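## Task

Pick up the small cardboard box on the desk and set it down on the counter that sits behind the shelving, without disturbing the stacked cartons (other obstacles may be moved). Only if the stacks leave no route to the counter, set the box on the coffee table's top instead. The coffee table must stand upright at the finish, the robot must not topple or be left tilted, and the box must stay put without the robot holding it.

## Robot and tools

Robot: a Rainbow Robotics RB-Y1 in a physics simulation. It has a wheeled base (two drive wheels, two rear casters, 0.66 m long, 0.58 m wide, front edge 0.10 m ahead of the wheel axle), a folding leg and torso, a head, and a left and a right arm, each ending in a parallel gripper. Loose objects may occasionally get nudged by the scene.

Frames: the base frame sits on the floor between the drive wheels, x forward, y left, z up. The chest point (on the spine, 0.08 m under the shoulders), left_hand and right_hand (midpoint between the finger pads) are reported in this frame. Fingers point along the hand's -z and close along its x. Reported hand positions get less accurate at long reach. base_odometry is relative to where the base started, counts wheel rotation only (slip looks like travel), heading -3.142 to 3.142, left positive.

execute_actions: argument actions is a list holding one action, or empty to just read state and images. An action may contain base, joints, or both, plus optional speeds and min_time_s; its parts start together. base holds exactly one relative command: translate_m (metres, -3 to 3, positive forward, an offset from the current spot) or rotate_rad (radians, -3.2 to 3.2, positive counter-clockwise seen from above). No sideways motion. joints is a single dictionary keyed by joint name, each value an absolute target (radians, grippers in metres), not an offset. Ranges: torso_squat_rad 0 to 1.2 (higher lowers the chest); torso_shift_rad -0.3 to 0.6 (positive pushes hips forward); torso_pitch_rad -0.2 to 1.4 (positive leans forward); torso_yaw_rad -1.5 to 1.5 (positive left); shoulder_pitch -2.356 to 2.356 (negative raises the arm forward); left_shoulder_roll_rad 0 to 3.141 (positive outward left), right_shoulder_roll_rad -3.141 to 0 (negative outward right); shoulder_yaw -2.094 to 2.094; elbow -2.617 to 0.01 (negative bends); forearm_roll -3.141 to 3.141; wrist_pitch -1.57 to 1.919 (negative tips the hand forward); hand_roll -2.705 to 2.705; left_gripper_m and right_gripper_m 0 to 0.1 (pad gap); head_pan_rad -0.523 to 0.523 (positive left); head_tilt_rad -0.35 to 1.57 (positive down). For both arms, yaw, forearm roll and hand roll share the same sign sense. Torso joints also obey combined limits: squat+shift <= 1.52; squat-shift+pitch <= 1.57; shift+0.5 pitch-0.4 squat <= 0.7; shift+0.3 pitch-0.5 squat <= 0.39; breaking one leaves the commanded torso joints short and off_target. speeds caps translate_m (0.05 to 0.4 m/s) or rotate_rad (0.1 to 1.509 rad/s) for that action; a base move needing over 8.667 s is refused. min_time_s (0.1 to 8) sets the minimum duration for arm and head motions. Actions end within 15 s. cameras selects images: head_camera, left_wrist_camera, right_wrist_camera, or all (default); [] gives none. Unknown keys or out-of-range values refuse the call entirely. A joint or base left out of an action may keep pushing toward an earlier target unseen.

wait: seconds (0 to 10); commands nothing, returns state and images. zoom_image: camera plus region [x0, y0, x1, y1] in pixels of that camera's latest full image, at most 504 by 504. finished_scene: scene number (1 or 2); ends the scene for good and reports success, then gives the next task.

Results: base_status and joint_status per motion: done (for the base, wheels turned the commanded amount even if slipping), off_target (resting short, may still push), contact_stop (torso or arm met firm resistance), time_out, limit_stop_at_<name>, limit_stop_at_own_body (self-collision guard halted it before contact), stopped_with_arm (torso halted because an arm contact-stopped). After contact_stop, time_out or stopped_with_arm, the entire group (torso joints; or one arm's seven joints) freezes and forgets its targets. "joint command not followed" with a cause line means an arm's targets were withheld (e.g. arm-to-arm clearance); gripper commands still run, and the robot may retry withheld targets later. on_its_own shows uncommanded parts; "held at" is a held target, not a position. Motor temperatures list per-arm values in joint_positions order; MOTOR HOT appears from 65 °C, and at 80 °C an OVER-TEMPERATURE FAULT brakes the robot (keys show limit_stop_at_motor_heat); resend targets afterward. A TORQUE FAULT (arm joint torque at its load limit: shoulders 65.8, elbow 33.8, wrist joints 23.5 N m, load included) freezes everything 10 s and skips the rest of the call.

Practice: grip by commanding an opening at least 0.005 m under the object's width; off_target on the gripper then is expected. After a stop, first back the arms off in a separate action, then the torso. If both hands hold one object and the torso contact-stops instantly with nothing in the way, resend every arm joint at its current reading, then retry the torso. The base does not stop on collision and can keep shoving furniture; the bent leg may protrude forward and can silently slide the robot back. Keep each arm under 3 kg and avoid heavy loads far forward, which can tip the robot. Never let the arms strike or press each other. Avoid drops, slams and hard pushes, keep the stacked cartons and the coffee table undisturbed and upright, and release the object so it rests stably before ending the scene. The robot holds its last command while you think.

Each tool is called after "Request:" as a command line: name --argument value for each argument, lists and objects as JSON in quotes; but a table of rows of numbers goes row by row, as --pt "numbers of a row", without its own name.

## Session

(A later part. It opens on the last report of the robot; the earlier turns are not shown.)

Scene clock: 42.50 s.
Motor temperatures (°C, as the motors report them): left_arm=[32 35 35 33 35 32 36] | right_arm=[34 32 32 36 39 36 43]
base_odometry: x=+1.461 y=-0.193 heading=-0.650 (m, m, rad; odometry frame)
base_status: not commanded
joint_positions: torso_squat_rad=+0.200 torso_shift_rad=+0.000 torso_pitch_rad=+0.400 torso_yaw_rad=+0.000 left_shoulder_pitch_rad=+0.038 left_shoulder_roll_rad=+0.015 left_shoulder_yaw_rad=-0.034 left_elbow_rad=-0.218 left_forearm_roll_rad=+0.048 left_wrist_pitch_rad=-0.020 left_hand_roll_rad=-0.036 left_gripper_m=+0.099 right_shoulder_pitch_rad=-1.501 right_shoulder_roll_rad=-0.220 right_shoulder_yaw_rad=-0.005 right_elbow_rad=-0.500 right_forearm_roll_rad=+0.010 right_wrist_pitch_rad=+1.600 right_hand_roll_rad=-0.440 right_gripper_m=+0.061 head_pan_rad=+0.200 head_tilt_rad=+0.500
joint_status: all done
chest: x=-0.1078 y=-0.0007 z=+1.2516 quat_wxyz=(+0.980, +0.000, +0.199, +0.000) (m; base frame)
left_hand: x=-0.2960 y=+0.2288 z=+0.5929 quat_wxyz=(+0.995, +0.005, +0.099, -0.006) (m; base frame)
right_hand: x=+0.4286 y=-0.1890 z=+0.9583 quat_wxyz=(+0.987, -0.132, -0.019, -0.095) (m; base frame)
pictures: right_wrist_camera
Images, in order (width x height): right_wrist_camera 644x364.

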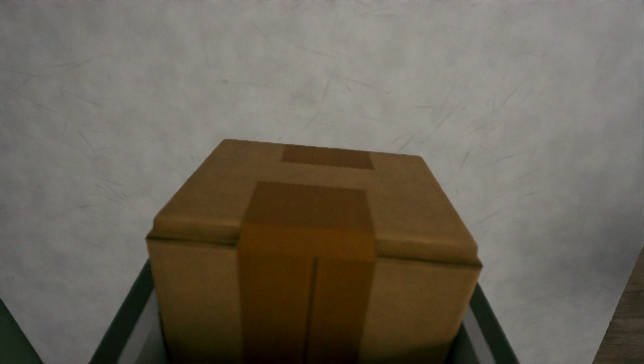

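Request:
execute_actions --actions '[{"base":{"translate_m":-1.1}}]' --cameras '[]'

Request:
execute_actions --actions '[{"base":{"rotate_rad":1.57},"joints":{"torso_pitch_rad":0.1,"head_pan_rad":0,"head_tilt_rad":0.5}}]' --cameras '["head_camera"]'

Request:
execute_actions --actions '[{"base":{"translate_m":1.5}}]' --cameras '[]'

Request:
execute_actions --actions '[{"base":{"rotate_rad":1.57}}]' --cameras '["head_camera"]'

Scene clock: 47.10 s.
Motor temperatures (°C, as the motors report them): left_arm=[32 35 35 33 35 32 36] | right_arm=[34 32 32 36 39 36 43]
base_odometry: x=+0.586 y=+0.473 heading=-0.651 (m, m, rad; odometry frame)
base_status: done
joint_positions: torso_squat_rad=+0.200 torso_shift_rad=+0.000 torso_pitch_rad=+0.400 torso_yaw_rad=+0.000 left_shoulder_pitch_rad=+0.038 left_shoulder_roll_rad=+0.015 left_shoulder_yaw_rad=-0.034 left_elbow_rad=-0.218 left_forearm_roll_rad=+0.048 left_wrist_pitch_rad=-0.020 left_hand_roll_rad=-0.036 left_gripper_m=+0.099 right_shoulder_pitch_rad=-1.500 right_shoulder_roll_rad=-0.220 right_shoulder_yaw_rad=-0.005 right_elbow_rad=-0.500 right_forearm_roll_rad=+0.010 right_wrist_pitch_rad=+1.600 right_hand_roll_rad=-0.440 right_gripper_m=+0.061 head_pan_rad=+0.200 head_tilt_rad=+0.500
joint_status: not commanded
chest: x=-0.1078 y=-0.0007 z=+1.2516 quat_wxyz=(+0.980, +0.000, +0.199, +0.000) (m; base frame)
left_hand: x=-0.2960 y=+0.2288 z=+0.5929 quat_wxyz=(+0.995, +0.005, +0.099, -0.006) (m; base frame)
right_hand: x=+0.4286 y=-0.1890 z=+0.9584 quat_wxyz=(+0.987, -0.132, -0.019, -0.095) (m; base frame)
pictures: none
No camera images: the call's "cameras" was empty. Leave "cameras" out to get every camera's image.

Scene clock: 50.97 s.
Motor temperatures (°C, as the motors report them): left_arm=[32 35 35 33 35 32 36] | right_arm=[34 32 32 36 39 36 43]
base_odometry: x=+0.586 y=+0.473 heading=+0.918 (m, m, rad; odometry frame)
base_status: done
joint_positions: torso_squat_rad=+0.200 torso_shift_rad=+0.000 torso_pitch_rad=+0.100 torso_yaw_rad=+0.000 left_shoulder_pitch_rad=+0.038 left_shoulder_roll_rad=+0.015 left_shoulder_yaw_rad=-0.034 left_elbow_rad=-0.218 left_forearm_roll_rad=+0.048 left_wrist_pitch_rad=-0.020 left_hand_roll_rad=-0.036 left_gripper_m=+0.099 right_shoulder_pitch_rad=-1.500 right_shoulder_roll_rad=-0.220 right_shoulder_yaw_rad=-0.005 right_elbow_rad=-0.500 right_forearm_roll_rad=+0.010 right_wrist_pitch_rad=+1.600 right_hand_roll_rad=-0.440 right_gripper_m=+0.061 head_pan_rad=+0.000 head_tilt_rad=+0.500
joint_status: all done
chest: x=-0.1975 y=-0.0008 z=+1.2744 quat_wxyz=(+0.999, +0.000, +0.050, +0.000) (m; base frame)
left_hand: x=-0.1825 y=+0.2288 z=+0.5896 quat_wxyz=(+0.999, +0.006, -0.051, -0.006) (m; base frame)
right_hand: x=+0.4016 y=-0.1893 z=+1.1528 quat_wxyz=(+0.973, -0.117, -0.166, -0.114) (m; base frame)
pictures: head_camera
Images, in order (width x height): head_camera 896x504.

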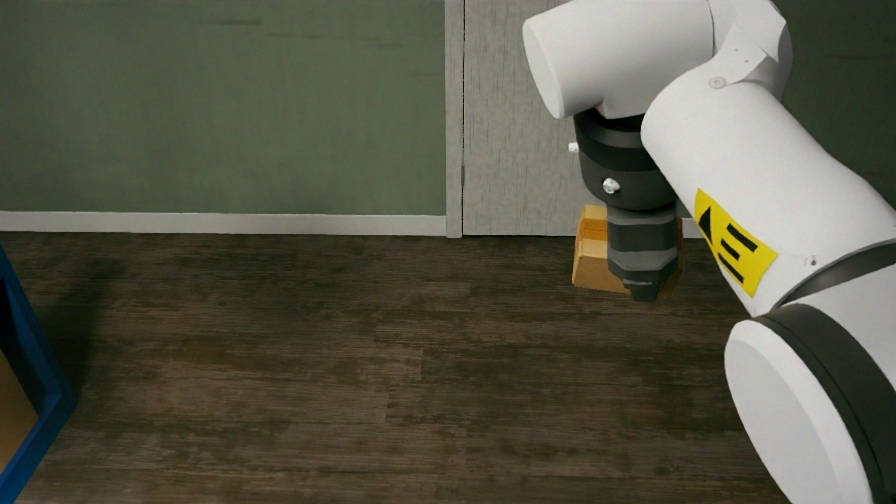

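Scene clock: 56.07 s.
Motor temperatures (°C, as the motors report them): left_arm=[32 35 35 33 35 32 36] | right_arm=[34 32 32 36 39 36 43]
base_odometry: x=+1.496 y=+1.665 heading=+0.919 (m, m, rad; odometry frame)
base_status: done
joint_positions: torso_squat_rad=+0.200 torso_shift_rad=+0.000 torso_pitch_rad=+0.100 torso_yaw_rad=+0.000 left_shoulder_pitch_rad=+0.038 left_shoulder_roll_rad=+0.015 left_shoulder_yaw_rad=-0.034 left_elbow_rad=-0.218 left_forearm_roll_rad=+0.048 left_wrist_pitch_rad=-0.020 left_hand_roll_rad=-0.036 left_gripper_m=+0.099 right_shoulder_pitch_rad=-1.500 right_shoulder_roll_rad=-0.220 right_shoulder_yaw_rad=-0.005 right_elbow_rad=-0.500 right_forearm_roll_rad=+0.010 right_wrist_pitch_rad=+1.600 right_hand_roll_rad=-0.440 right_gripper_m=+0.061 head_pan_rad=+0.000 head_tilt_rad=+0.500
joint_status: not commanded
chest: x=-0.1974 y=-0.0008 z=+1.2744 quat_wxyz=(+0.999, +0.000, +0.050, +0.000) (m; base frame)
left_hand: x=-0.1824 y=+0.2287 z=+0.5896 quat_wxyz=(+0.999, +0.006, -0.051, -0.006) (m; base frame)
right_hand: x=+0.4017 y=-0.1893 z=+1.1527 quat_wxyz=(+0.973, -0.117, -0.166, -0.114) (m; base frame)
pictures: none
No camera images: the call's "cameras" was empty. Leave "cameras" out to get every camera's image.

Scene clock: 59.93 s.
Motor temperatures (°C, as the motors report them): left_arm=[32 35 35 33 35 32 36] | right_arm=[34 32 32 36 39 36 43]
base_odometry: x=+1.496 y=+1.665 heading=+2.488 (m, m, rad; odometry frame)
base_status: done
joint_positions: torso_squat_rad=+0.200 torso_shift_rad=+0.000 torso_pitch_rad=+0.100 torso_yaw_rad=+0.000 left_shoulder_pitch_rad=+0.038 left_shoulder_roll_rad=+0.015 left_shoulder_yaw_rad=-0.034 left_elbow_rad=-0.218 left_forearm_roll_rad=+0.048 left_wrist_pitch_rad=-0.020 left_hand_roll_rad=-0.036 left_gripper_m=+0.099 right_shoulder_pitch_rad=-1.500 right_shoulder_roll_rad=-0.220 right_shoulder_yaw_rad=-0.005 right_elbow_rad=-0.500 right_forearm_roll_rad=+0.010 right_wrist_pitch_rad=+1.600 right_hand_roll_rad=-0.440 right_gripper_m=+0.061 head_pan_rad=+0.000 head_tilt_rad=+0.500
joint_status: not commanded
chest: x=-0.1974 y=-0.0008 z=+1.2744 quat_wxyz=(+0.999, +0.000, +0.050, +0.000) (m; base frame)
left_hand: x=-0.1824 y=+0.2287 z=+0.5896 quat_wxyz=(+0.999, +0.006, -0.051, -0.006) (m; base frame)
right_hand: x=+0.4016 y=-0.1893 z=+1.1527 quat_wxyz=(+0.973, -0.117, -0.166, -0.114) (m; base frame)
pictures: head_camera
Images, in order (width x height): head_camera 896x504.

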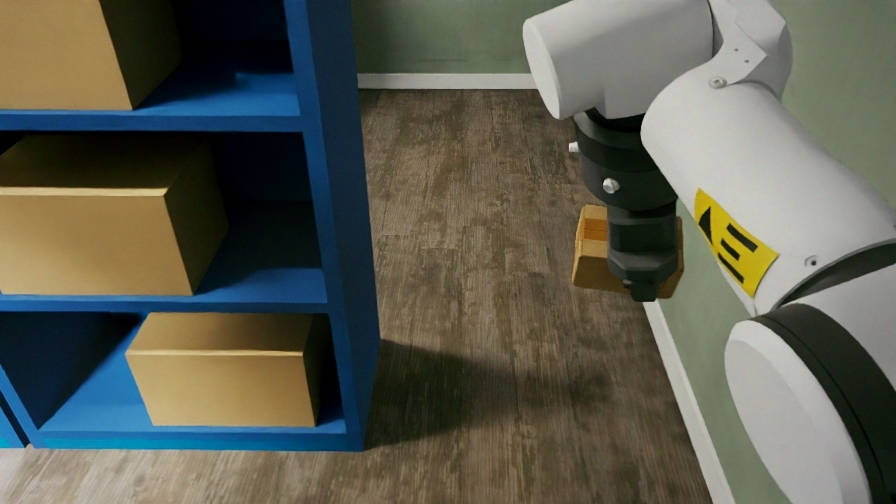

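Request:
execute_actions --actions '[{"base":{"rotate_rad":0.6}}]' --cameras '[]'

Request:
execute_actions --actions '[{"base":{"translate_m":-0.5}}]' --cameras '[]'

Request:
execute_actions --actions '[{"base":{"rotate_rad":-0.6}}]' --cameras '["head_camera"]'

Request:
execute_actions --actions '[{"base":{"translate_m":1.6},"joints":{"head_pan_rad":0.5}}]' --cameras '["head_camera"]'

Scene clock: 62.77 s.
Motor temperatures (°C, as the motors report them): left_arm=[32 35 35 33 35 32 36] | right_arm=[34 32 32 36 39 36 43]
base_odometry: x=+1.496 y=+1.665 heading=+3.088 (m, m, rad; odometry frame)
base_status: done
joint_positions: torso_squat_rad=+0.200 torso_shift_rad=+0.000 torso_pitch_rad=+0.100 torso_yaw_rad=+0.000 left_shoulder_pitch_rad=+0.038 left_shoulder_roll_rad=+0.015 left_shoulder_yaw_rad=-0.034 left_elbow_rad=-0.218 left_forearm_roll_rad=+0.048 left_wrist_pitch_rad=-0.020 left_hand_roll_rad=-0.036 left_gripper_m=+0.099 right_shoulder_pitch_rad=-1.500 right_shoulder_roll_rad=-0.220 right_shoulder_yaw_rad=-0.005 right_elbow_rad=-0.500 right_forearm_roll_rad=+0.010 right_wrist_pitch_rad=+1.600 right_hand_roll_rad=-0.440 right_gripper_m=+0.061 head_pan_rad=+0.000 head_tilt_rad=+0.500
joint_status: not commanded
chest: x=-0.1974 y=-0.0007 z=+1.2744 quat_wxyz=(+0.999, +0.000, +0.050, +0.000) (m; base frame)
left_hand: x=-0.1824 y=+0.2288 z=+0.5896 quat_wxyz=(+0.999, +0.006, -0.051, -0.006) (m; base frame)
right_hand: x=+0.4016 y=-0.1893 z=+1.1527 quat_wxyz=(+0.973, -0.117, -0.166, -0.114) (m; base frame)
pictures: none
No camera images: the call's "cameras" was empty. Leave "cameras" out to get every camera's image.

Scene clock: 68.00 s.
Motor temperatures (°C, as the motors report them): left_arm=[32 35 35 33 35 32 36] | right_arm=[34 32 32 36 39 36 43]
base_odometry: x=+1.994 y=+1.636 heading=+3.080 (m, m, rad; odometry frame)
base_status: translate_m time_out (by the wheels' count: -0.498 of -0.500)
joint_positions: torso_squat_rad=+0.200 torso_shift_rad=+0.000 torso_pitch_rad=+0.100 torso_yaw_rad=+0.000 left_shoulder_pitch_rad=+0.038 left_shoulder_roll_rad=+0.015 left_shoulder_yaw_rad=-0.034 left_elbow_rad=-0.218 left_forearm_roll_rad=+0.048 left_wrist_pitch_rad=-0.020 left_hand_roll_rad=-0.036 left_gripper_m=+0.099 right_shoulder_pitch_rad=-1.500 right_shoulder_roll_rad=-0.220 right_shoulder_yaw_rad=-0.005 right_elbow_rad=-0.500 right_forearm_roll_rad=+0.010 right_wrist_pitch_rad=+1.600 right_hand_roll_rad=-0.440 right_gripper_m=+0.061 head_pan_rad=+0.000 head_tilt_rad=+0.500
joint_status: not commanded
chest: x=-0.1974 y=-0.0007 z=+1.2744 quat_wxyz=(+0.999, +0.000, +0.050, +0.000) (m; base frame)
left_hand: x=-0.1824 y=+0.2287 z=+0.5896 quat_wxyz=(+0.999, +0.006, -0.051, -0.006) (m; base frame)
right_hand: x=+0.4016 y=-0.1893 z=+1.1527 quat_wxyz=(+0.973, -0.117, -0.166, -0.114) (m; base frame)
pictures: none
No camera images: the call's "cameras" was empty. Leave "cameras" out to get every camera's image.

not run: a stop came earlier in this reply.

not run: a stop came earlier in this reply.

Probably the rear (0.56 m long) touched the wall.

Request:
execute_actions --actions '[{"base":{"translate_m":0.08}}]' --cameras '[]'

Request:
execute_actions --actions '[{"base":{"rotate_rad":-0.59},"speeds":{"rotate_rad":0.4}}]'

Scene clock: 69.50 s.
Motor temperatures (°C, as the motors report them): left_arm=[32 35 35 33 35 32 36] | right_arm=[34 32 32 36 39 36 43]
base_odometry: x=+1.914 y=+1.641 heading=+3.079 (m, m, rad; odometry frame)
base_status: done
joint_positions: torso_squat_rad=+0.200 torso_shift_rad=+0.000 torso_pitch_rad=+0.100 torso_yaw_rad=+0.000 left_shoulder_pitch_rad=+0.038 left_shoulder_roll_rad=+0.015 left_shoulder_yaw_rad=-0.034 left_elbow_rad=-0.218 left_forearm_roll_rad=+0.048 left_wrist_pitch_rad=-0.020 left_hand_roll_rad=-0.036 left_gripper_m=+0.099 right_shoulder_pitch_rad=-1.500 right_shoulder_roll_rad=-0.220 right_shoulder_yaw_rad=-0.005 right_elbow_rad=-0.500 right_forearm_roll_rad=+0.010 right_wrist_pitch_rad=+1.600 right_hand_roll_rad=-0.440 right_gripper_m=+0.061 head_pan_rad=+0.000 head_tilt_rad=+0.500
joint_status: not commanded
chest: x=-0.1973 y=-0.0007 z=+1.2744 quat_wxyz=(+0.999, +0.000, +0.050, +0.000) (m; base frame)
left_hand: x=-0.1824 y=+0.2287 z=+0.5896 quat_wxyz=(+0.999, +0.006, -0.051, -0.006) (m; base frame)
right_hand: x=+0.4017 y=-0.1893 z=+1.1526 quat_wxyz=(+0.973, -0.117, -0.166, -0.114) (m; base frame)
pictures: none
No camera images: the call's "cameras" was empty. Leave "cameras" out to get every camera's image.

Scene clock: 72.10 s.
Motor temperatures (°C, as the motors report them): left_arm=[32 35 35 33 35 32 36] | right_arm=[35 32 32 36 39 36 43]
base_odometry: x=+1.914 y=+1.641 heading=+2.490 (m, m, rad; odometry frame)
base_status: done
joint_positions: torso_squat_rad=+0.200 torso_shift_rad=+0.000 torso_pitch_rad=+0.100 torso_yaw_rad=+0.000 left_shoulder_pitch_rad=+0.038 left_shoulder_roll_rad=+0.015 left_shoulder_yaw_rad=-0.034 left_elbow_rad=-0.218 left_forearm_roll_rad=+0.048 left_wrist_pitch_rad=-0.020 left_hand_roll_rad=-0.036 left_gripper_m=+0.099 right_shoulder_pitch_rad=-1.500 right_shoulder_roll_rad=-0.220 right_shoulder_yaw_rad=-0.005 right_elbow_rad=-0.500 right_forearm_roll_rad=+0.010 right_wrist_pitch_rad=+1.600 right_hand_roll_rad=-0.440 right_gripper_m=+0.061 head_pan_rad=+0.000 head_tilt_rad=+0.500
joint_status: not commanded
chest: x=-0.1973 y=-0.0007 z=+1.2744 quat_wxyz=(+0.999, +0.000, +0.050, +0.000) (m; base frame)
left_hand: x=-0.1824 y=+0.2287 z=+0.5896 quat_wxyz=(+0.999, +0.006, -0.051, -0.006) (m; base frame)
right_hand: x=+0.4016 y=-0.1893 z=+1.1526 quat_wxyz=(+0.973, -0.117, -0.166, -0.114) (m; base frame)
pictures: head_camera, left_wrist_camera, right_wrist_camera
Images, in order (width x height): head_camera 896x504, left_wrist_camera 644x364, right_wrist_camera 644x364.

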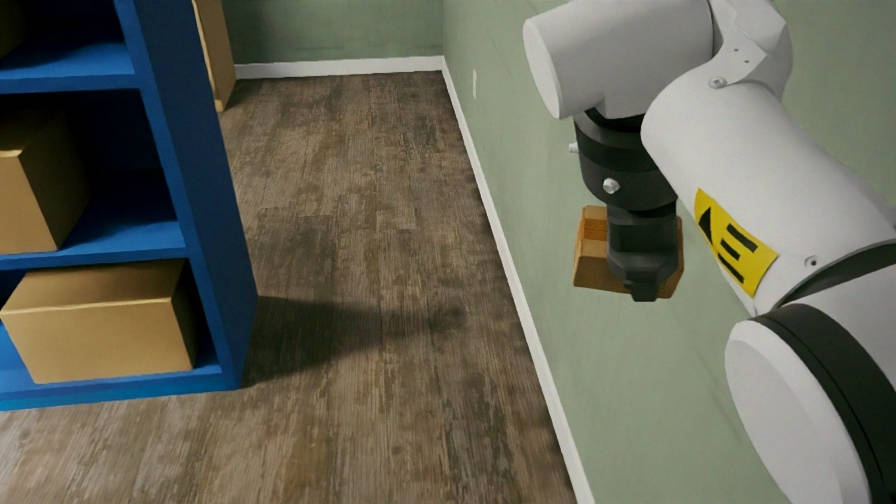

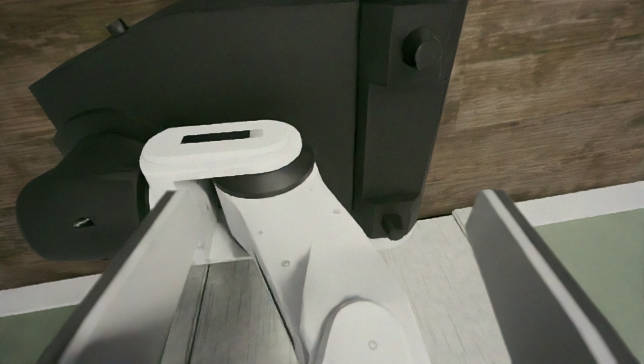

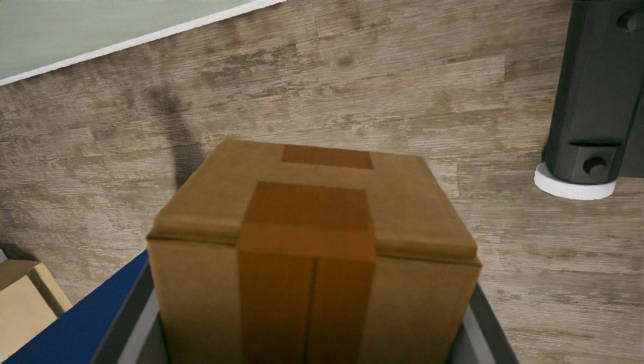

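Request:
execute_actions --actions '[{"base":{"rotate_rad":0.17}}]' --cameras '[]'

Request:
execute_actions --actions '[{"base":{"translate_m":1.3},"joints":{"head_pan_rad":0.4}}]' --cameras '["head_camera"]'

Scene clock: 77.20 s.
Motor temperatures (°C, as the motors report them): left_arm=[32 35 35 33 35 32 36] | right_arm=[35 32 32 36 39 36 43]
base_odometry: x=+1.914 y=+1.641 heading=+2.660 (m, m, rad; odometry frame)
base_status: done
joint_positions: torso_squat_rad=+0.200 torso_shift_rad=+0.000 torso_pitch_rad=+0.100 torso_yaw_rad=+0.000 left_shoulder_pitch_rad=+0.038 left_shoulder_roll_rad=+0.015 left_shoulder_yaw_rad=-0.034 left_elbow_rad=-0.218 left_forearm_roll_rad=+0.048 left_wrist_pitch_rad=-0.020 left_hand_roll_rad=-0.036 left_gripper_m=+0.099 right_shoulder_pitch_rad=-1.500 right_shoulder_roll_rad=-0.220 right_shoulder_yaw_rad=-0.005 right_elbow_rad=-0.500 right_forearm_roll_rad=+0.010 right_wrist_pitch_rad=+1.600 right_hand_roll_rad=-0.440 right_gripper_m=+0.061 head_pan_rad=+0.000 head_tilt_rad=+0.500
joint_status: not commanded
chest: x=-0.1973 y=-0.0007 z=+1.2744 quat_wxyz=(+0.999, +0.000, +0.050, +0.000) (m; base frame)
left_hand: x=-0.1824 y=+0.2287 z=+0.5896 quat_wxyz=(+0.999, +0.006, -0.051, -0.006) (m; base frame)
right_hand: x=+0.4016 y=-0.1893 z=+1.1526 quat_wxyz=(+0.973, -0.117, -0.166, -0.114) (m; base frame)
pictures: none
No camera images: the call's "cameras" was empty. Leave "cameras" out to get every camera's image.

Scene clock: 81.80 s.
Motor temperatures (°C, as the motors report them): left_arm=[32 35 35 33 35 32 36] | right_arm=[35 32 32 36 39 36 43]
base_odometry: x=+0.762 y=+2.245 heading=+2.658 (m, m, rad; odometry frame)
base_status: done
joint_positions: torso_squat_rad=+0.200 torso_shift_rad=+0.000 torso_pitch_rad=+0.100 torso_yaw_rad=+0.000 left_shoulder_pitch_rad=+0.038 left_shoulder_roll_rad=+0.015 left_shoulder_yaw_rad=-0.034 left_elbow_rad=-0.218 left_forearm_roll_rad=+0.048 left_wrist_pitch_rad=-0.020 left_hand_roll_rad=-0.036 left_gripper_m=+0.099 right_shoulder_pitch_rad=-1.500 right_shoulder_roll_rad=-0.220 right_shoulder_yaw_rad=-0.005 right_elbow_rad=-0.500 right_forearm_roll_rad=+0.010 right_wrist_pitch_rad=+1.600 right_hand_roll_rad=-0.440 right_gripper_m=+0.061 head_pan_rad=+0.400 head_tilt_rad=+0.500
joint_status: all done
chest: x=-0.1974 y=-0.0007 z=+1.2744 quat_wxyz=(+0.999, +0.000, +0.050, +0.000) (m; base frame)
left_hand: x=-0.1824 y=+0.2287 z=+0.5896 quat_wxyz=(+0.999, +0.006, -0.051, -0.006) (m; base frame)
right_hand: x=+0.4016 y=-0.1893 z=+1.1526 quat_wxyz=(+0.973, -0.117, -0.166, -0.114) (m; base frame)
pictures: head_camera
Images, in order (width x height): head_camera 896x504.

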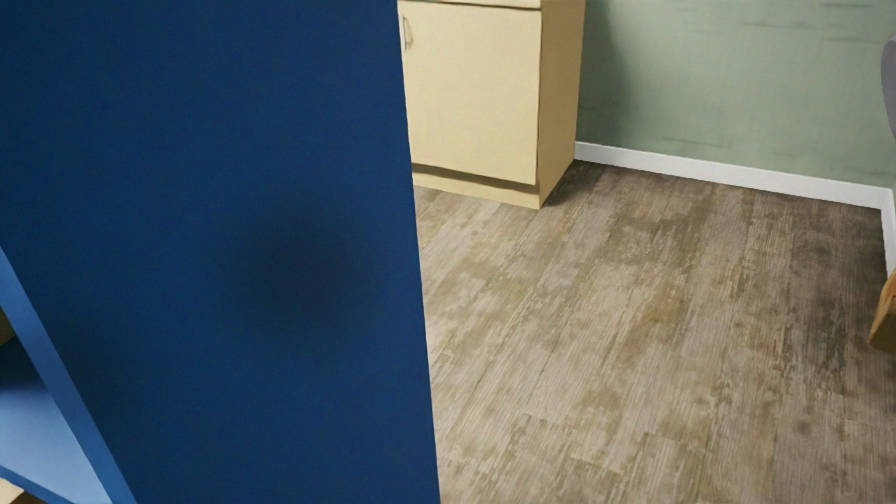

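Request:
execute_actions --actions '[{"base":{"translate_m":1.0},"joints":{"head_tilt_rad":0.35}}]' --cameras '["head_camera"]'

Scene clock: 86.07 s.
Motor temperatures (°C, as the motors report them): left_arm=[32 35 35 33 35 32 36] | right_arm=[35 32 32 36 39 36 43]
base_odometry: x=-0.123 y=+2.710 heading=+2.657 (m, m, rad; odometry frame)
base_status: done
joint_positions: torso_squat_rad=+0.200 torso_shift_rad=+0.000 torso_pitch_rad=+0.100 torso_yaw_rad=+0.000 left_shoulder_pitch_rad=+0.038 left_shoulder_roll_rad=+0.015 left_shoulder_yaw_rad=-0.034 left_elbow_rad=-0.218 left_forearm_roll_rad=+0.048 left_wrist_pitch_rad=-0.020 left_hand_roll_rad=-0.036 left_gripper_m=+0.099 right_shoulder_pitch_rad=-1.500 right_shoulder_roll_rad=-0.220 right_shoulder_yaw_rad=-0.005 right_elbow_rad=-0.500 right_forearm_roll_rad=+0.010 right_wrist_pitch_rad=+1.600 right_hand_roll_rad=-0.440 right_gripper_m=+0.061 head_pan_rad=+0.400 head_tilt_rad=+0.350
joint_status: all done
chest: x=-0.1974 y=-0.0007 z=+1.2744 quat_wxyz=(+0.999, +0.000, +0.050, +0.000) (m; base frame)
left_hand: x=-0.1824 y=+0.2287 z=+0.5896 quat_wxyz=(+0.999, +0.006, -0.051, -0.006) (m; base frame)
right_hand: x=+0.4016 y=-0.1893 z=+1.1526 quat_wxyz=(+0.973, -0.117, -0.166, -0.114) (m; base frame)
pictures: head_camera
Images, in order (width x height): head_camera 896x504.

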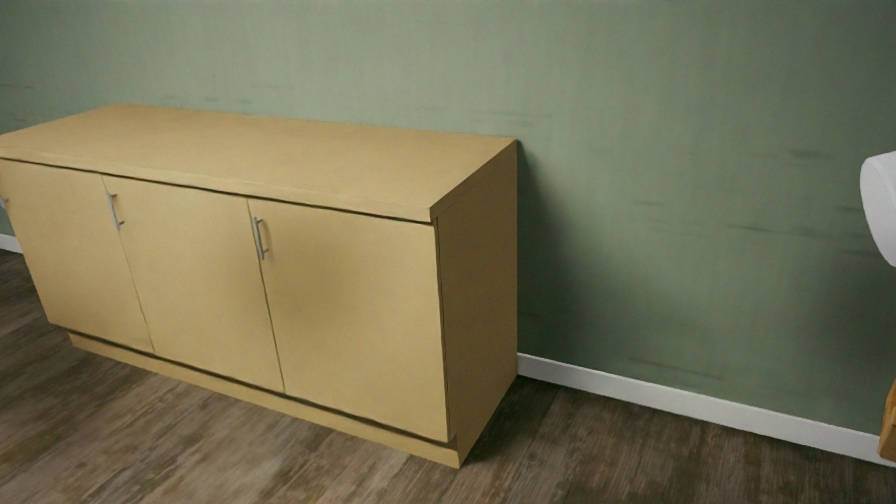

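Request:
execute_actions --actions '[{"base":{"rotate_rad":0.8},"speeds":{"rotate_rad":0.4},"joints":{"head_pan_rad":0,"head_tilt_rad":0.5}}]' --cameras '[]'

Request:
execute_actions --actions '[{"base":{"translate_m":0.55}}]' --cameras '["head_camera","right_wrist_camera"]'

Scene clock: 89.50 s.
Motor temperatures (°C, as the motors report them): left_arm=[32 35 35 33 35 32 36] | right_arm=[35 32 32 36 39 36 43]
base_odometry: x=-0.123 y=+2.710 heading=-2.826 (m, m, rad; odometry frame)
base_status: done
joint_positions: torso_squat_rad=+0.200 torso_shift_rad=+0.000 torso_pitch_rad=+0.100 torso_yaw_rad=+0.000 left_shoulder_pitch_rad=+0.038 left_shoulder_roll_rad=+0.015 left_shoulder_yaw_rad=-0.034 left_elbow_rad=-0.218 left_forearm_roll_rad=+0.048 left_wrist_pitch_rad=-0.020 left_hand_roll_rad=-0.036 left_gripper_m=+0.099 right_shoulder_pitch_rad=-1.500 right_shoulder_roll_rad=-0.220 right_shoulder_yaw_rad=-0.005 right_elbow_rad=-0.500 right_forearm_roll_rad=+0.010 right_wrist_pitch_rad=+1.600 right_hand_roll_rad=-0.440 right_gripper_m=+0.061 head_pan_rad=+0.000 head_tilt_rad=+0.500
joint_status: all done
chest: x=-0.1974 y=-0.0007 z=+1.2744 quat_wxyz=(+0.999, +0.000, +0.050, +0.000) (m; base frame)
left_hand: x=-0.1824 y=+0.2287 z=+0.5896 quat_wxyz=(+0.999, +0.006, -0.051, -0.006) (m; base frame)
right_hand: x=+0.4016 y=-0.1893 z=+1.1526 quat_wxyz=(+0.973, -0.117, -0.166, -0.114) (m; base frame)
pictures: none
No camera images: the call's "cameras" was empty. Leave "cameras" out to get every camera's image.

Scene clock: 92.33 s.
Motor temperatures (°C, as the motors report them): left_arm=[32 35 35 33 35 32 36] | right_arm=[35 32 32 36 39 36 43]
base_odometry: x=-0.646 y=+2.539 heading=-2.826 (m, m, rad; odometry frame)
base_status: done
joint_positions: torso_squat_rad=+0.200 torso_shift_rad=+0.000 torso_pitch_rad=+0.100 torso_yaw_rad=+0.000 left_shoulder_pitch_rad=+0.038 left_shoulder_roll_rad=+0.015 left_shoulder_yaw_rad=-0.034 left_elbow_rad=-0.218 left_forearm_roll_rad=+0.048 left_wrist_pitch_rad=-0.020 left_hand_roll_rad=-0.036 left_gripper_m=+0.099 right_shoulder_pitch_rad=-1.500 right_shoulder_roll_rad=-0.220 right_shoulder_yaw_rad=-0.005 right_elbow_rad=-0.500 right_forearm_roll_rad=+0.010 right_wrist_pitch_rad=+1.600 right_hand_roll_rad=-0.440 right_gripper_m=+0.061 head_pan_rad=+0.000 head_tilt_rad=+0.500
joint_status: not commanded
chest: x=-0.1974 y=-0.0007 z=+1.2744 quat_wxyz=(+0.999, +0.000, +0.050, +0.000) (m; base frame)
left_hand: x=-0.1824 y=+0.2287 z=+0.5896 quat_wxyz=(+0.999, +0.006, -0.051, -0.006) (m; base frame)
right_hand: x=+0.4016 y=-0.1893 z=+1.1526 quat_wxyz=(+0.973, -0.117, -0.166, -0.114) (m; base frame)
pictures: head_camera, right_wrist_camera
Images, in order (width x height): head_camera 896x504, right_wrist_camera 644x364.

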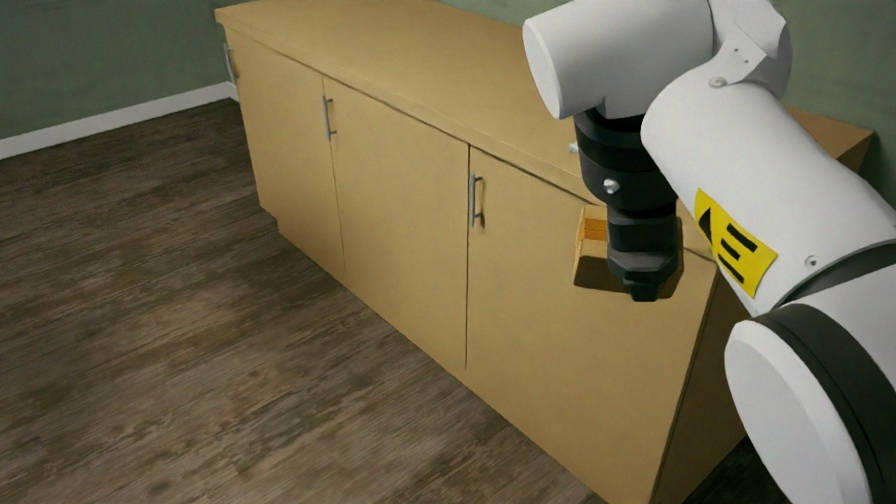

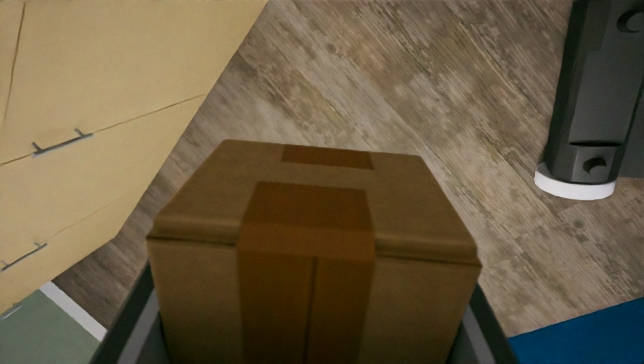

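Request:
execute_actions --actions '[{"base":{"translate_m":0.2},"joints":{"torso_yaw_rad":-0.5,"torso_pitch_rad":0.4,"torso_squat_rad":0.05}}]'

Scene clock: 94.27 s.
Motor temperatures (°C, as the motors report them): left_arm=[32 35 35 33 35 32 36] | right_arm=[35 32 32 36 39 36 43]
base_odometry: x=-0.836 y=+2.477 heading=-2.826 (m, m, rad; odometry frame)
base_status: done
joint_positions: torso_squat_rad=+0.050 torso_shift_rad=+0.000 torso_pitch_rad=+0.400 torso_yaw_rad=-0.500 left_shoulder_pitch_rad=+0.038 left_shoulder_roll_rad=+0.015 left_shoulder_yaw_rad=-0.034 left_elbow_rad=-0.218 left_forearm_roll_rad=+0.048 left_wrist_pitch_rad=-0.020 left_hand_roll_rad=-0.036 left_gripper_m=+0.099 right_shoulder_pitch_rad=-1.500 right_shoulder_roll_rad=-0.220 right_shoulder_yaw_rad=-0.005 right_elbow_rad=-0.500 right_forearm_roll_rad=+0.010 right_wrist_pitch_rad=+1.600 right_hand_roll_rad=-0.440 right_gripper_m=+0.061 head_pan_rad=+0.000 head_tilt_rad=+0.500
joint_status: all done
chest: x=-0.1077 y=-0.0007 z=+1.2646 quat_wxyz=(+0.950, -0.049, +0.193, -0.242) (m; base frame)
left_hand: x=-0.2041 y=+0.1608 z=+0.5671 quat_wxyz=(+0.963, -0.069, +0.094, -0.242) (m; base frame)
right_hand: x=+0.2767 y=-0.4577 z=+1.0353 quat_wxyz=(+0.921, -0.228, +0.003, -0.315) (m; base frame)
pictures: head_camera, left_wrist_camera, right_wrist_camera
Images, in order (width x height): head_camera 896x504, left_wrist_camera 644x364, right_wrist_camera 644x364.

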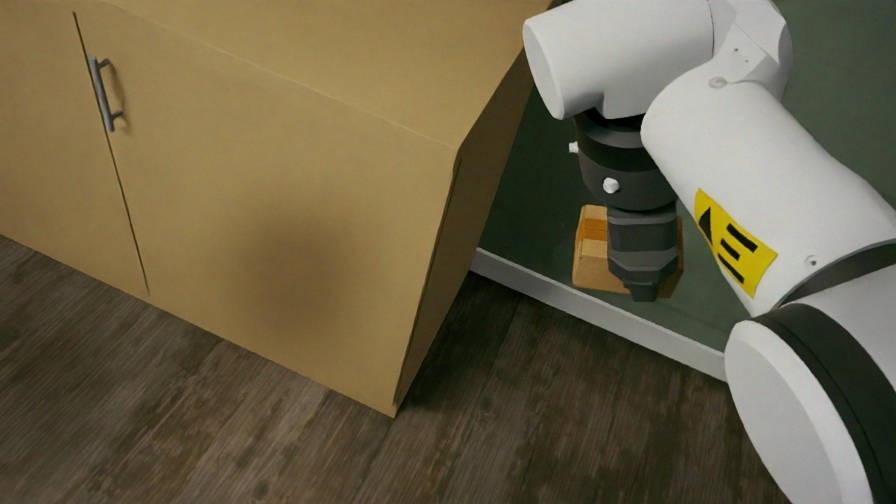

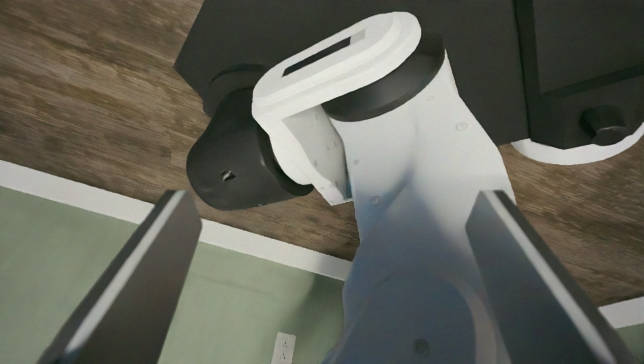

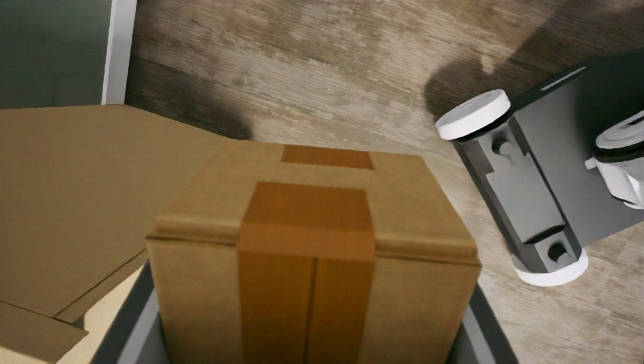

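Request:
execute_actions --actions '[{"joints":{"torso_yaw_rad":-0.2}}]' --cameras '[]'

Request:
execute_actions --actions '[{"base":{"translate_m":0.42},"speeds":{"translate_m":0.2}}]'

Scene clock: 95.77 s.
Motor temperatures (°C, as the motors report them): left_arm=[32 35 35 33 35 32 36] | right_arm=[35 32 32 36 39 36 43]
base_odometry: x=-0.836 y=+2.477 heading=-2.825 (m, m, rad; odometry frame)
base_status: not commanded
joint_positions: torso_squat_rad=+0.050 torso_shift_rad=+0.000 torso_pitch_rad=+0.400 torso_yaw_rad=-0.200 left_shoulder_pitch_rad=+0.038 left_shoulder_roll_rad=+0.015 left_shoulder_yaw_rad=-0.034 left_elbow_rad=-0.218 left_forearm_roll_rad=+0.048 left_wrist_pitch_rad=-0.020 left_hand_roll_rad=-0.036 left_gripper_m=+0.099 right_shoulder_pitch_rad=-1.500 right_shoulder_roll_rad=-0.220 right_shoulder_yaw_rad=-0.005 right_elbow_rad=-0.500 right_forearm_roll_rad=+0.010 right_wrist_pitch_rad=+1.600 right_hand_roll_rad=-0.440 right_gripper_m=+0.061 head_pan_rad=+0.000 head_tilt_rad=+0.500
joint_status: all done
chest: x=-0.1078 y=-0.0007 z=+1.2646 quat_wxyz=(+0.975, -0.020, +0.198, -0.098) (m; base frame)
left_hand: x=-0.2556 y=+0.2077 z=+0.5889 quat_wxyz=(+0.990, -0.025, +0.098, -0.102) (m; base frame)
right_hand: x=+0.3829 y=-0.3061 z=+0.9905 quat_wxyz=(+0.968, -0.172, -0.010, -0.184) (m; base frame)
pictures: none
No camera images: the call's "cameras" was empty. Leave "cameras" out to get every camera's image.

Scene clock: 98.73 s.
Motor temperatures (°C, as the motors report them): left_arm=[32 35 35 33 35 32 36] | right_arm=[35 32 32 36 39 36 43]
base_odometry: x=-1.235 y=+2.347 heading=-2.825 (m, m, rad; odometry frame)
base_status: done
joint_positions: torso_squat_rad=+0.050 torso_shift_rad=+0.000 torso_pitch_rad=+0.400 torso_yaw_rad=-0.200 left_shoulder_pitch_rad=+0.038 left_shoulder_roll_rad=+0.015 left_shoulder_yaw_rad=-0.034 left_elbow_rad=-0.218 left_forearm_roll_rad=+0.048 left_wrist_pitch_rad=-0.020 left_hand_roll_rad=-0.036 left_gripper_m=+0.099 right_shoulder_pitch_rad=-1.500 right_shoulder_roll_rad=-0.220 right_shoulder_yaw_rad=-0.005 right_elbow_rad=-0.500 right_forearm_roll_rad=+0.010 right_wrist_pitch_rad=+1.600 right_hand_roll_rad=-0.440 right_gripper_m=+0.061 head_pan_rad=+0.000 head_tilt_rad=+0.500
joint_status: not commanded
chest: x=-0.1078 y=-0.0007 z=+1.2646 quat_wxyz=(+0.975, -0.020, +0.198, -0.098) (m; base frame)
left_hand: x=-0.2556 y=+0.2077 z=+0.5889 quat_wxyz=(+0.990, -0.025, +0.098, -0.102) (m; base frame)
right_hand: x=+0.3829 y=-0.3061 z=+0.9905 quat_wxyz=(+0.968, -0.172, -0.010, -0.184) (m; base frame)
pictures: head_camera, left_wrist_camera, right_wrist_camera
Images, in order (width x height): head_camera 896x504, left_wrist_camera 644x364, right_wrist_camera 644x364.

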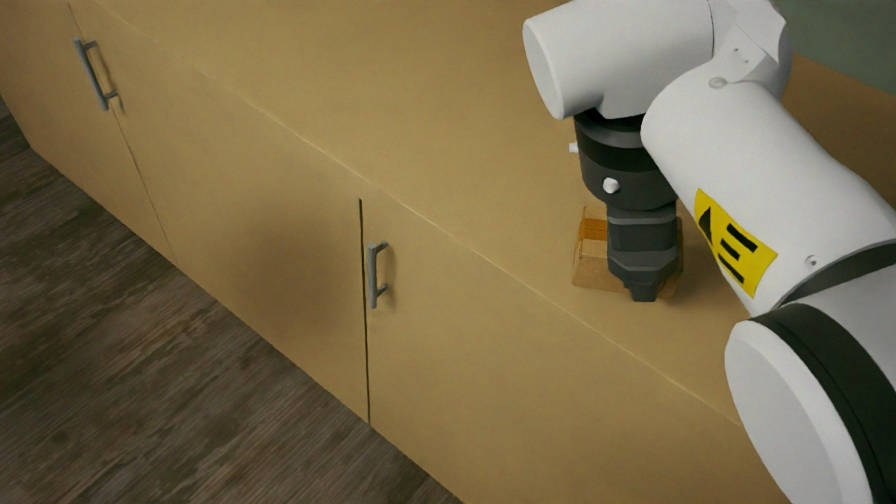

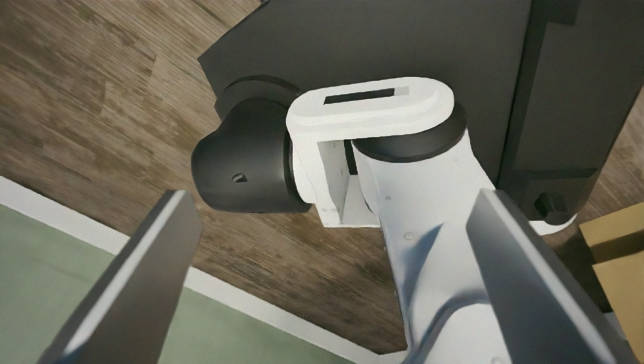

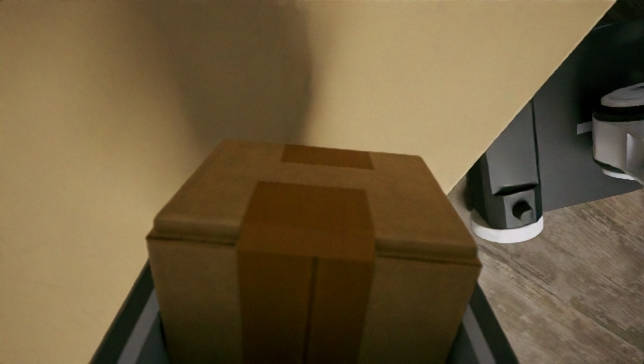

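Request:
execute_actions --actions '[{"joints":{"torso_yaw_rad":-0.4,"torso_shift_rad":0.08,"torso_squat_rad":0.3}}]'

Scene clock: 100.47 s.
Motor temperatures (°C, as the motors report them): left_arm=[32 35 35 33 35 32 36] | right_arm=[35 32 32 36 39 36 43]
base_odometry: x=-1.235 y=+2.347 heading=-2.825 (m, m, rad; odometry frame)
base_status: not commanded
joint_positions: torso_squat_rad=+0.300 torso_shift_rad=+0.080 torso_pitch_rad=+0.400 torso_yaw_rad=-0.400 left_shoulder_pitch_rad=+0.038 left_shoulder_roll_rad=+0.015 left_shoulder_yaw_rad=-0.034 left_elbow_rad=-0.218 left_forearm_roll_rad=+0.048 left_wrist_pitch_rad=-0.020 left_hand_roll_rad=-0.036 left_gripper_m=+0.099 right_shoulder_pitch_rad=-1.500 right_shoulder_roll_rad=-0.220 right_shoulder_yaw_rad=-0.005 right_elbow_rad=-0.500 right_forearm_roll_rad=+0.010 right_wrist_pitch_rad=+1.600 right_hand_roll_rad=-0.440 right_gripper_m=+0.061 head_pan_rad=+0.000 head_tilt_rad=+0.500
joint_status: all done
chest: x=-0.0541 y=-0.0007 z=+1.2321 quat_wxyz=(+0.961, -0.039, +0.195, -0.195) (m; base frame)
left_hand: x=-0.1661 y=+0.1783 z=+0.5412 quat_wxyz=(+0.974, -0.054, +0.095, -0.196) (m; base frame)
right_hand: x=+0.3704 y=-0.4110 z=+0.9860 quat_wxyz=(+0.939, -0.209, -0.002, -0.272) (m; base frame)
pictures: head_camera, left_wrist_camera, right_wrist_camera
Images, in order (width x height): head_camera 896x504, left_wrist_camera 644x364, right_wrist_camera 644x364.

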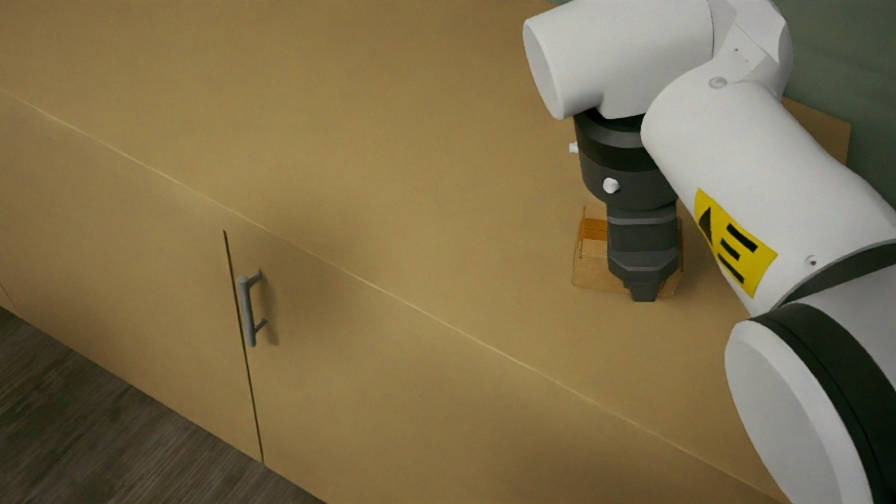

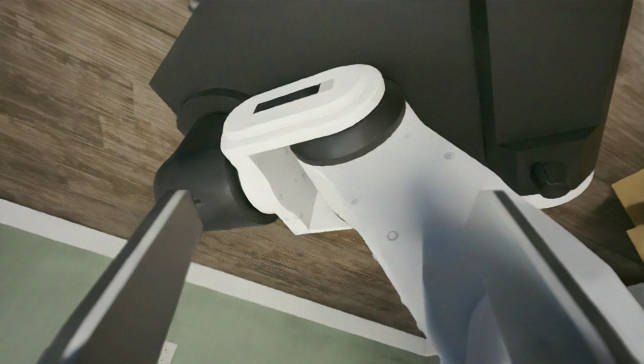

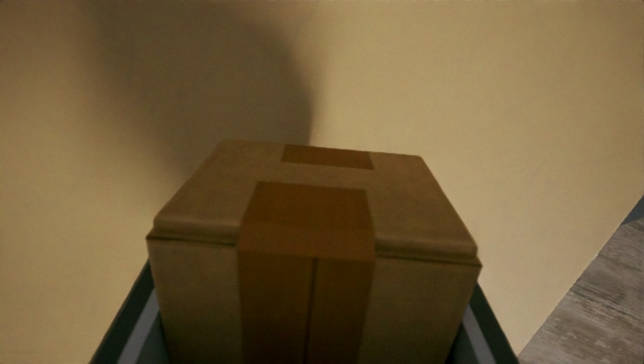

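Request:
execute_actions --actions '[{"joints":{"torso_squat_rad":0.5},"min_time_s":2}]'

action 0: "min_time_s" has no arm or head joint beside it: it slows only arm and head motions. Command such a joint too, or leave it out

Request:
execute_actions --actions '[{"joints":{"torso_squat_rad":0.5}}]'

Scene clock: 102.57 s.
Motor temperatures (°C, as the motors report them): left_arm=[32 35 35 33 35 32 36] | right_arm=[35 32 32 36 39 36 43]
base_odometry: x=-1.235 y=+2.347 heading=-2.825 (m, m, rad; odometry frame)
base_status: not commanded
joint_positions: torso_squat_rad=+0.483 torso_shift_rad=+0.077 torso_pitch_rad=+0.393 torso_yaw_rad=-0.401 left_shoulder_pitch_rad=+0.038 left_shoulder_roll_rad=+0.015 left_shoulder_yaw_rad=-0.034 left_elbow_rad=-0.218 left_forearm_roll_rad=+0.048 left_wrist_pitch_rad=-0.020 left_hand_roll_rad=-0.036 left_gripper_m=+0.099 right_shoulder_pitch_rad=-1.506 right_shoulder_roll_rad=-0.224 right_shoulder_yaw_rad=-0.005 right_elbow_rad=-0.503 right_forearm_roll_rad=+0.011 right_wrist_pitch_rad=+1.601 right_hand_roll_rad=-0.440 right_gripper_m=+0.060 head_pan_rad=+0.000 head_tilt_rad=+0.500
joint_status: torso_squat_rad contact_stop (moved +0.183 of +0.200)
chest: x=-0.0615 y=-0.0001 z=+1.1843 quat_wxyz=(+0.961, -0.039, +0.191, -0.195) (m; base frame)
left_hand: x=-0.1688 y=+0.1780 z=+0.4924 quat_wxyz=(+0.975, -0.054, +0.092, -0.196) (m; base frame)
right_hand: x=+0.3670 y=-0.4122 z=+0.9459 quat_wxyz=(+0.939, -0.210, -0.009, -0.273) (m; base frame)
pictures: head_camera, left_wrist_camera, right_wrist_camera
Images, in order (width x height): head_camera 896x504, left_wrist_camera 644x364, right_wrist_camera 644x364.

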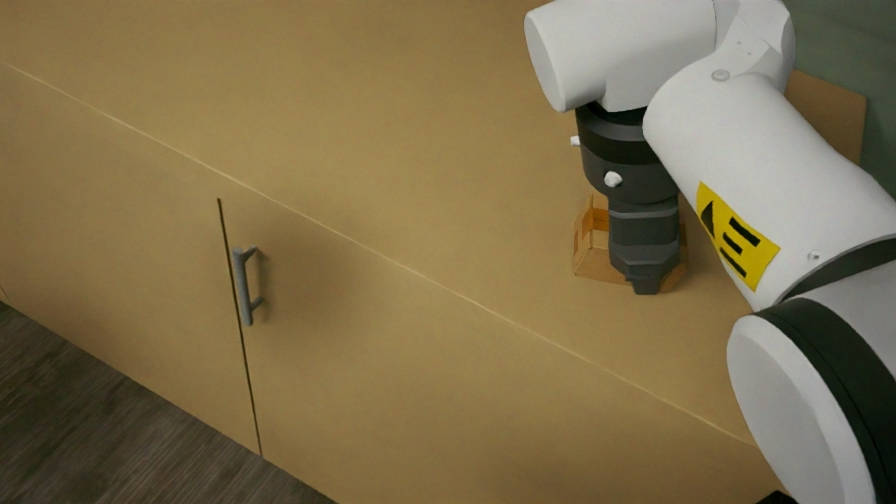

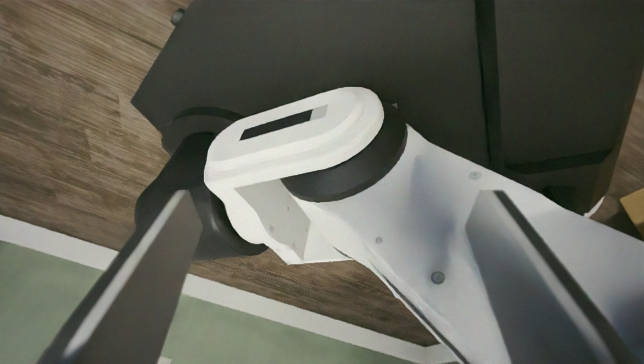

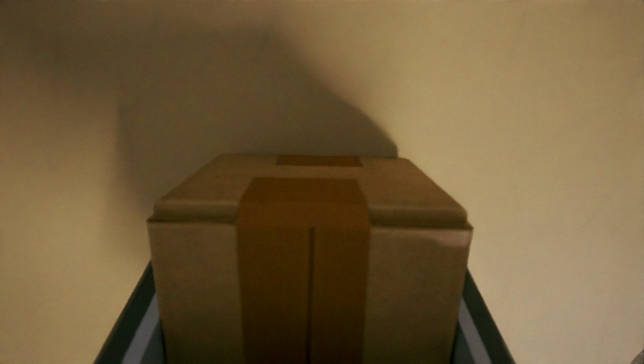

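Touching down. Release and rise.

Request:
execute_actions --actions '[{"joints":{"right_gripper_m":0.1}}]' --cameras '[]'

Request:
execute_actions --actions '[{"joints":{"torso_squat_rad":0.15}}]'

Scene clock: 103.73 s.
Motor temperatures (°C, as the motors report them): left_arm=[32 35 35 33 35 32 36] | right_arm=[35 32 32 36 39 36 43]
base_odometry: x=-1.235 y=+2.346 heading=-2.825 (m, m, rad; odometry frame)
base_status: not commanded
joint_positions: torso_squat_rad=+0.483 torso_shift_rad=+0.078 torso_pitch_rad=+0.393 torso_yaw_rad=-0.401 left_shoulder_pitch_rad=+0.038 left_shoulder_roll_rad=+0.015 left_shoulder_yaw_rad=-0.034 left_elbow_rad=-0.218 left_forearm_roll_rad=+0.048 left_wrist_pitch_rad=-0.020 left_hand_roll_rad=-0.036 left_gripper_m=+0.099 right_shoulder_pitch_rad=-1.509 right_shoulder_roll_rad=-0.226 right_shoulder_yaw_rad=-0.005 right_elbow_rad=-0.505 right_forearm_roll_rad=+0.012 right_wrist_pitch_rad=+1.600 right_hand_roll_rad=-0.440 right_gripper_m=+0.098 head_pan_rad=+0.000 head_tilt_rad=+0.500
joint_status: all done
chest: x=-0.0615 y=-0.0001 z=+1.1843 quat_wxyz=(+0.961, -0.039, +0.191, -0.195) (m; base frame)
left_hand: x=-0.1687 y=+0.1779 z=+0.4924 quat_wxyz=(+0.975, -0.054, +0.092, -0.196) (m; base frame)
right_hand: x=+0.3686 y=-0.4133 z=+0.9481 quat_wxyz=(+0.938, -0.211, -0.012, -0.273) (m; base frame)
pictures: none
No camera images: the call's "cameras" was empty. Leave "cameras" out to get every camera's image.

Scene clock: 105.63 s.
Motor temperatures (°C, as the motors report them): left_arm=[32 35 35 33 35 32 36] | right_arm=[35 32 32 36 39 36 43]
base_odometry: x=-1.235 y=+2.347 heading=-2.825 (m, m, rad; odometry frame)
base_status: not commanded
joint_positions: torso_squat_rad=+0.150 torso_shift_rad=+0.078 torso_pitch_rad=+0.395 torso_yaw_rad=-0.401 left_shoulder_pitch_rad=+0.038 left_shoulder_roll_rad=+0.015 left_shoulder_yaw_rad=-0.034 left_elbow_rad=-0.218 left_forearm_roll_rad=+0.048 left_wrist_pitch_rad=-0.020 left_hand_roll_rad=-0.036 left_gripper_m=+0.099 right_shoulder_pitch_rad=-1.501 right_shoulder_roll_rad=-0.220 right_shoulder_yaw_rad=-0.005 right_elbow_rad=-0.500 right_forearm_roll_rad=+0.010 right_wrist_pitch_rad=+1.600 right_hand_roll_rad=-0.440 right_gripper_m=+0.100 head_pan_rad=+0.000 head_tilt_rad=+0.500
joint_status: all done
chest: x=-0.0549 y=-0.0006 z=+1.2561 quat_wxyz=(+0.961, -0.039, +0.192, -0.195) (m; base frame)
left_hand: x=-0.1635 y=+0.1781 z=+0.5646 quat_wxyz=(+0.975, -0.054, +0.093, -0.196) (m; base frame)
right_hand: x=+0.3707 y=-0.4115 z=+1.0125 quat_wxyz=(+0.939, -0.209, -0.004, -0.273) (m; base frame)
pictures: head_camera, left_wrist_camera, right_wrist_camera
Images, in order (width x height): head_camera 896x504, left_wrist_camera 644x364, right_wrist_camera 644x364.

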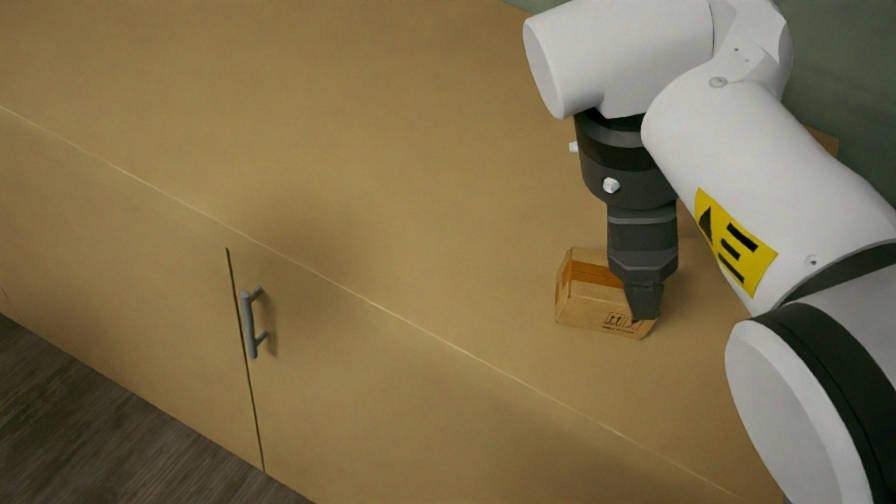

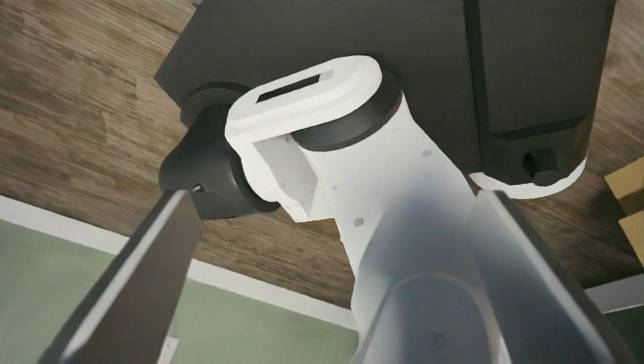

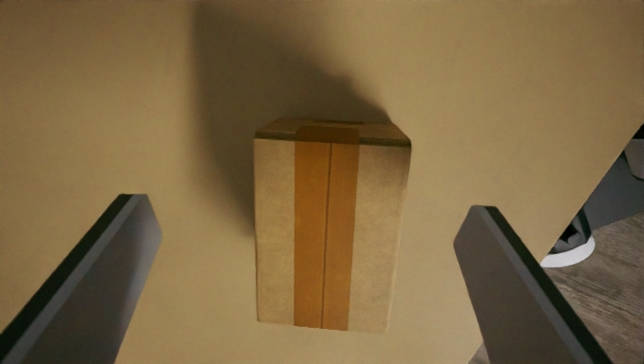

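Request:
finished_scene --scene 1

The scene is finished: the task was done.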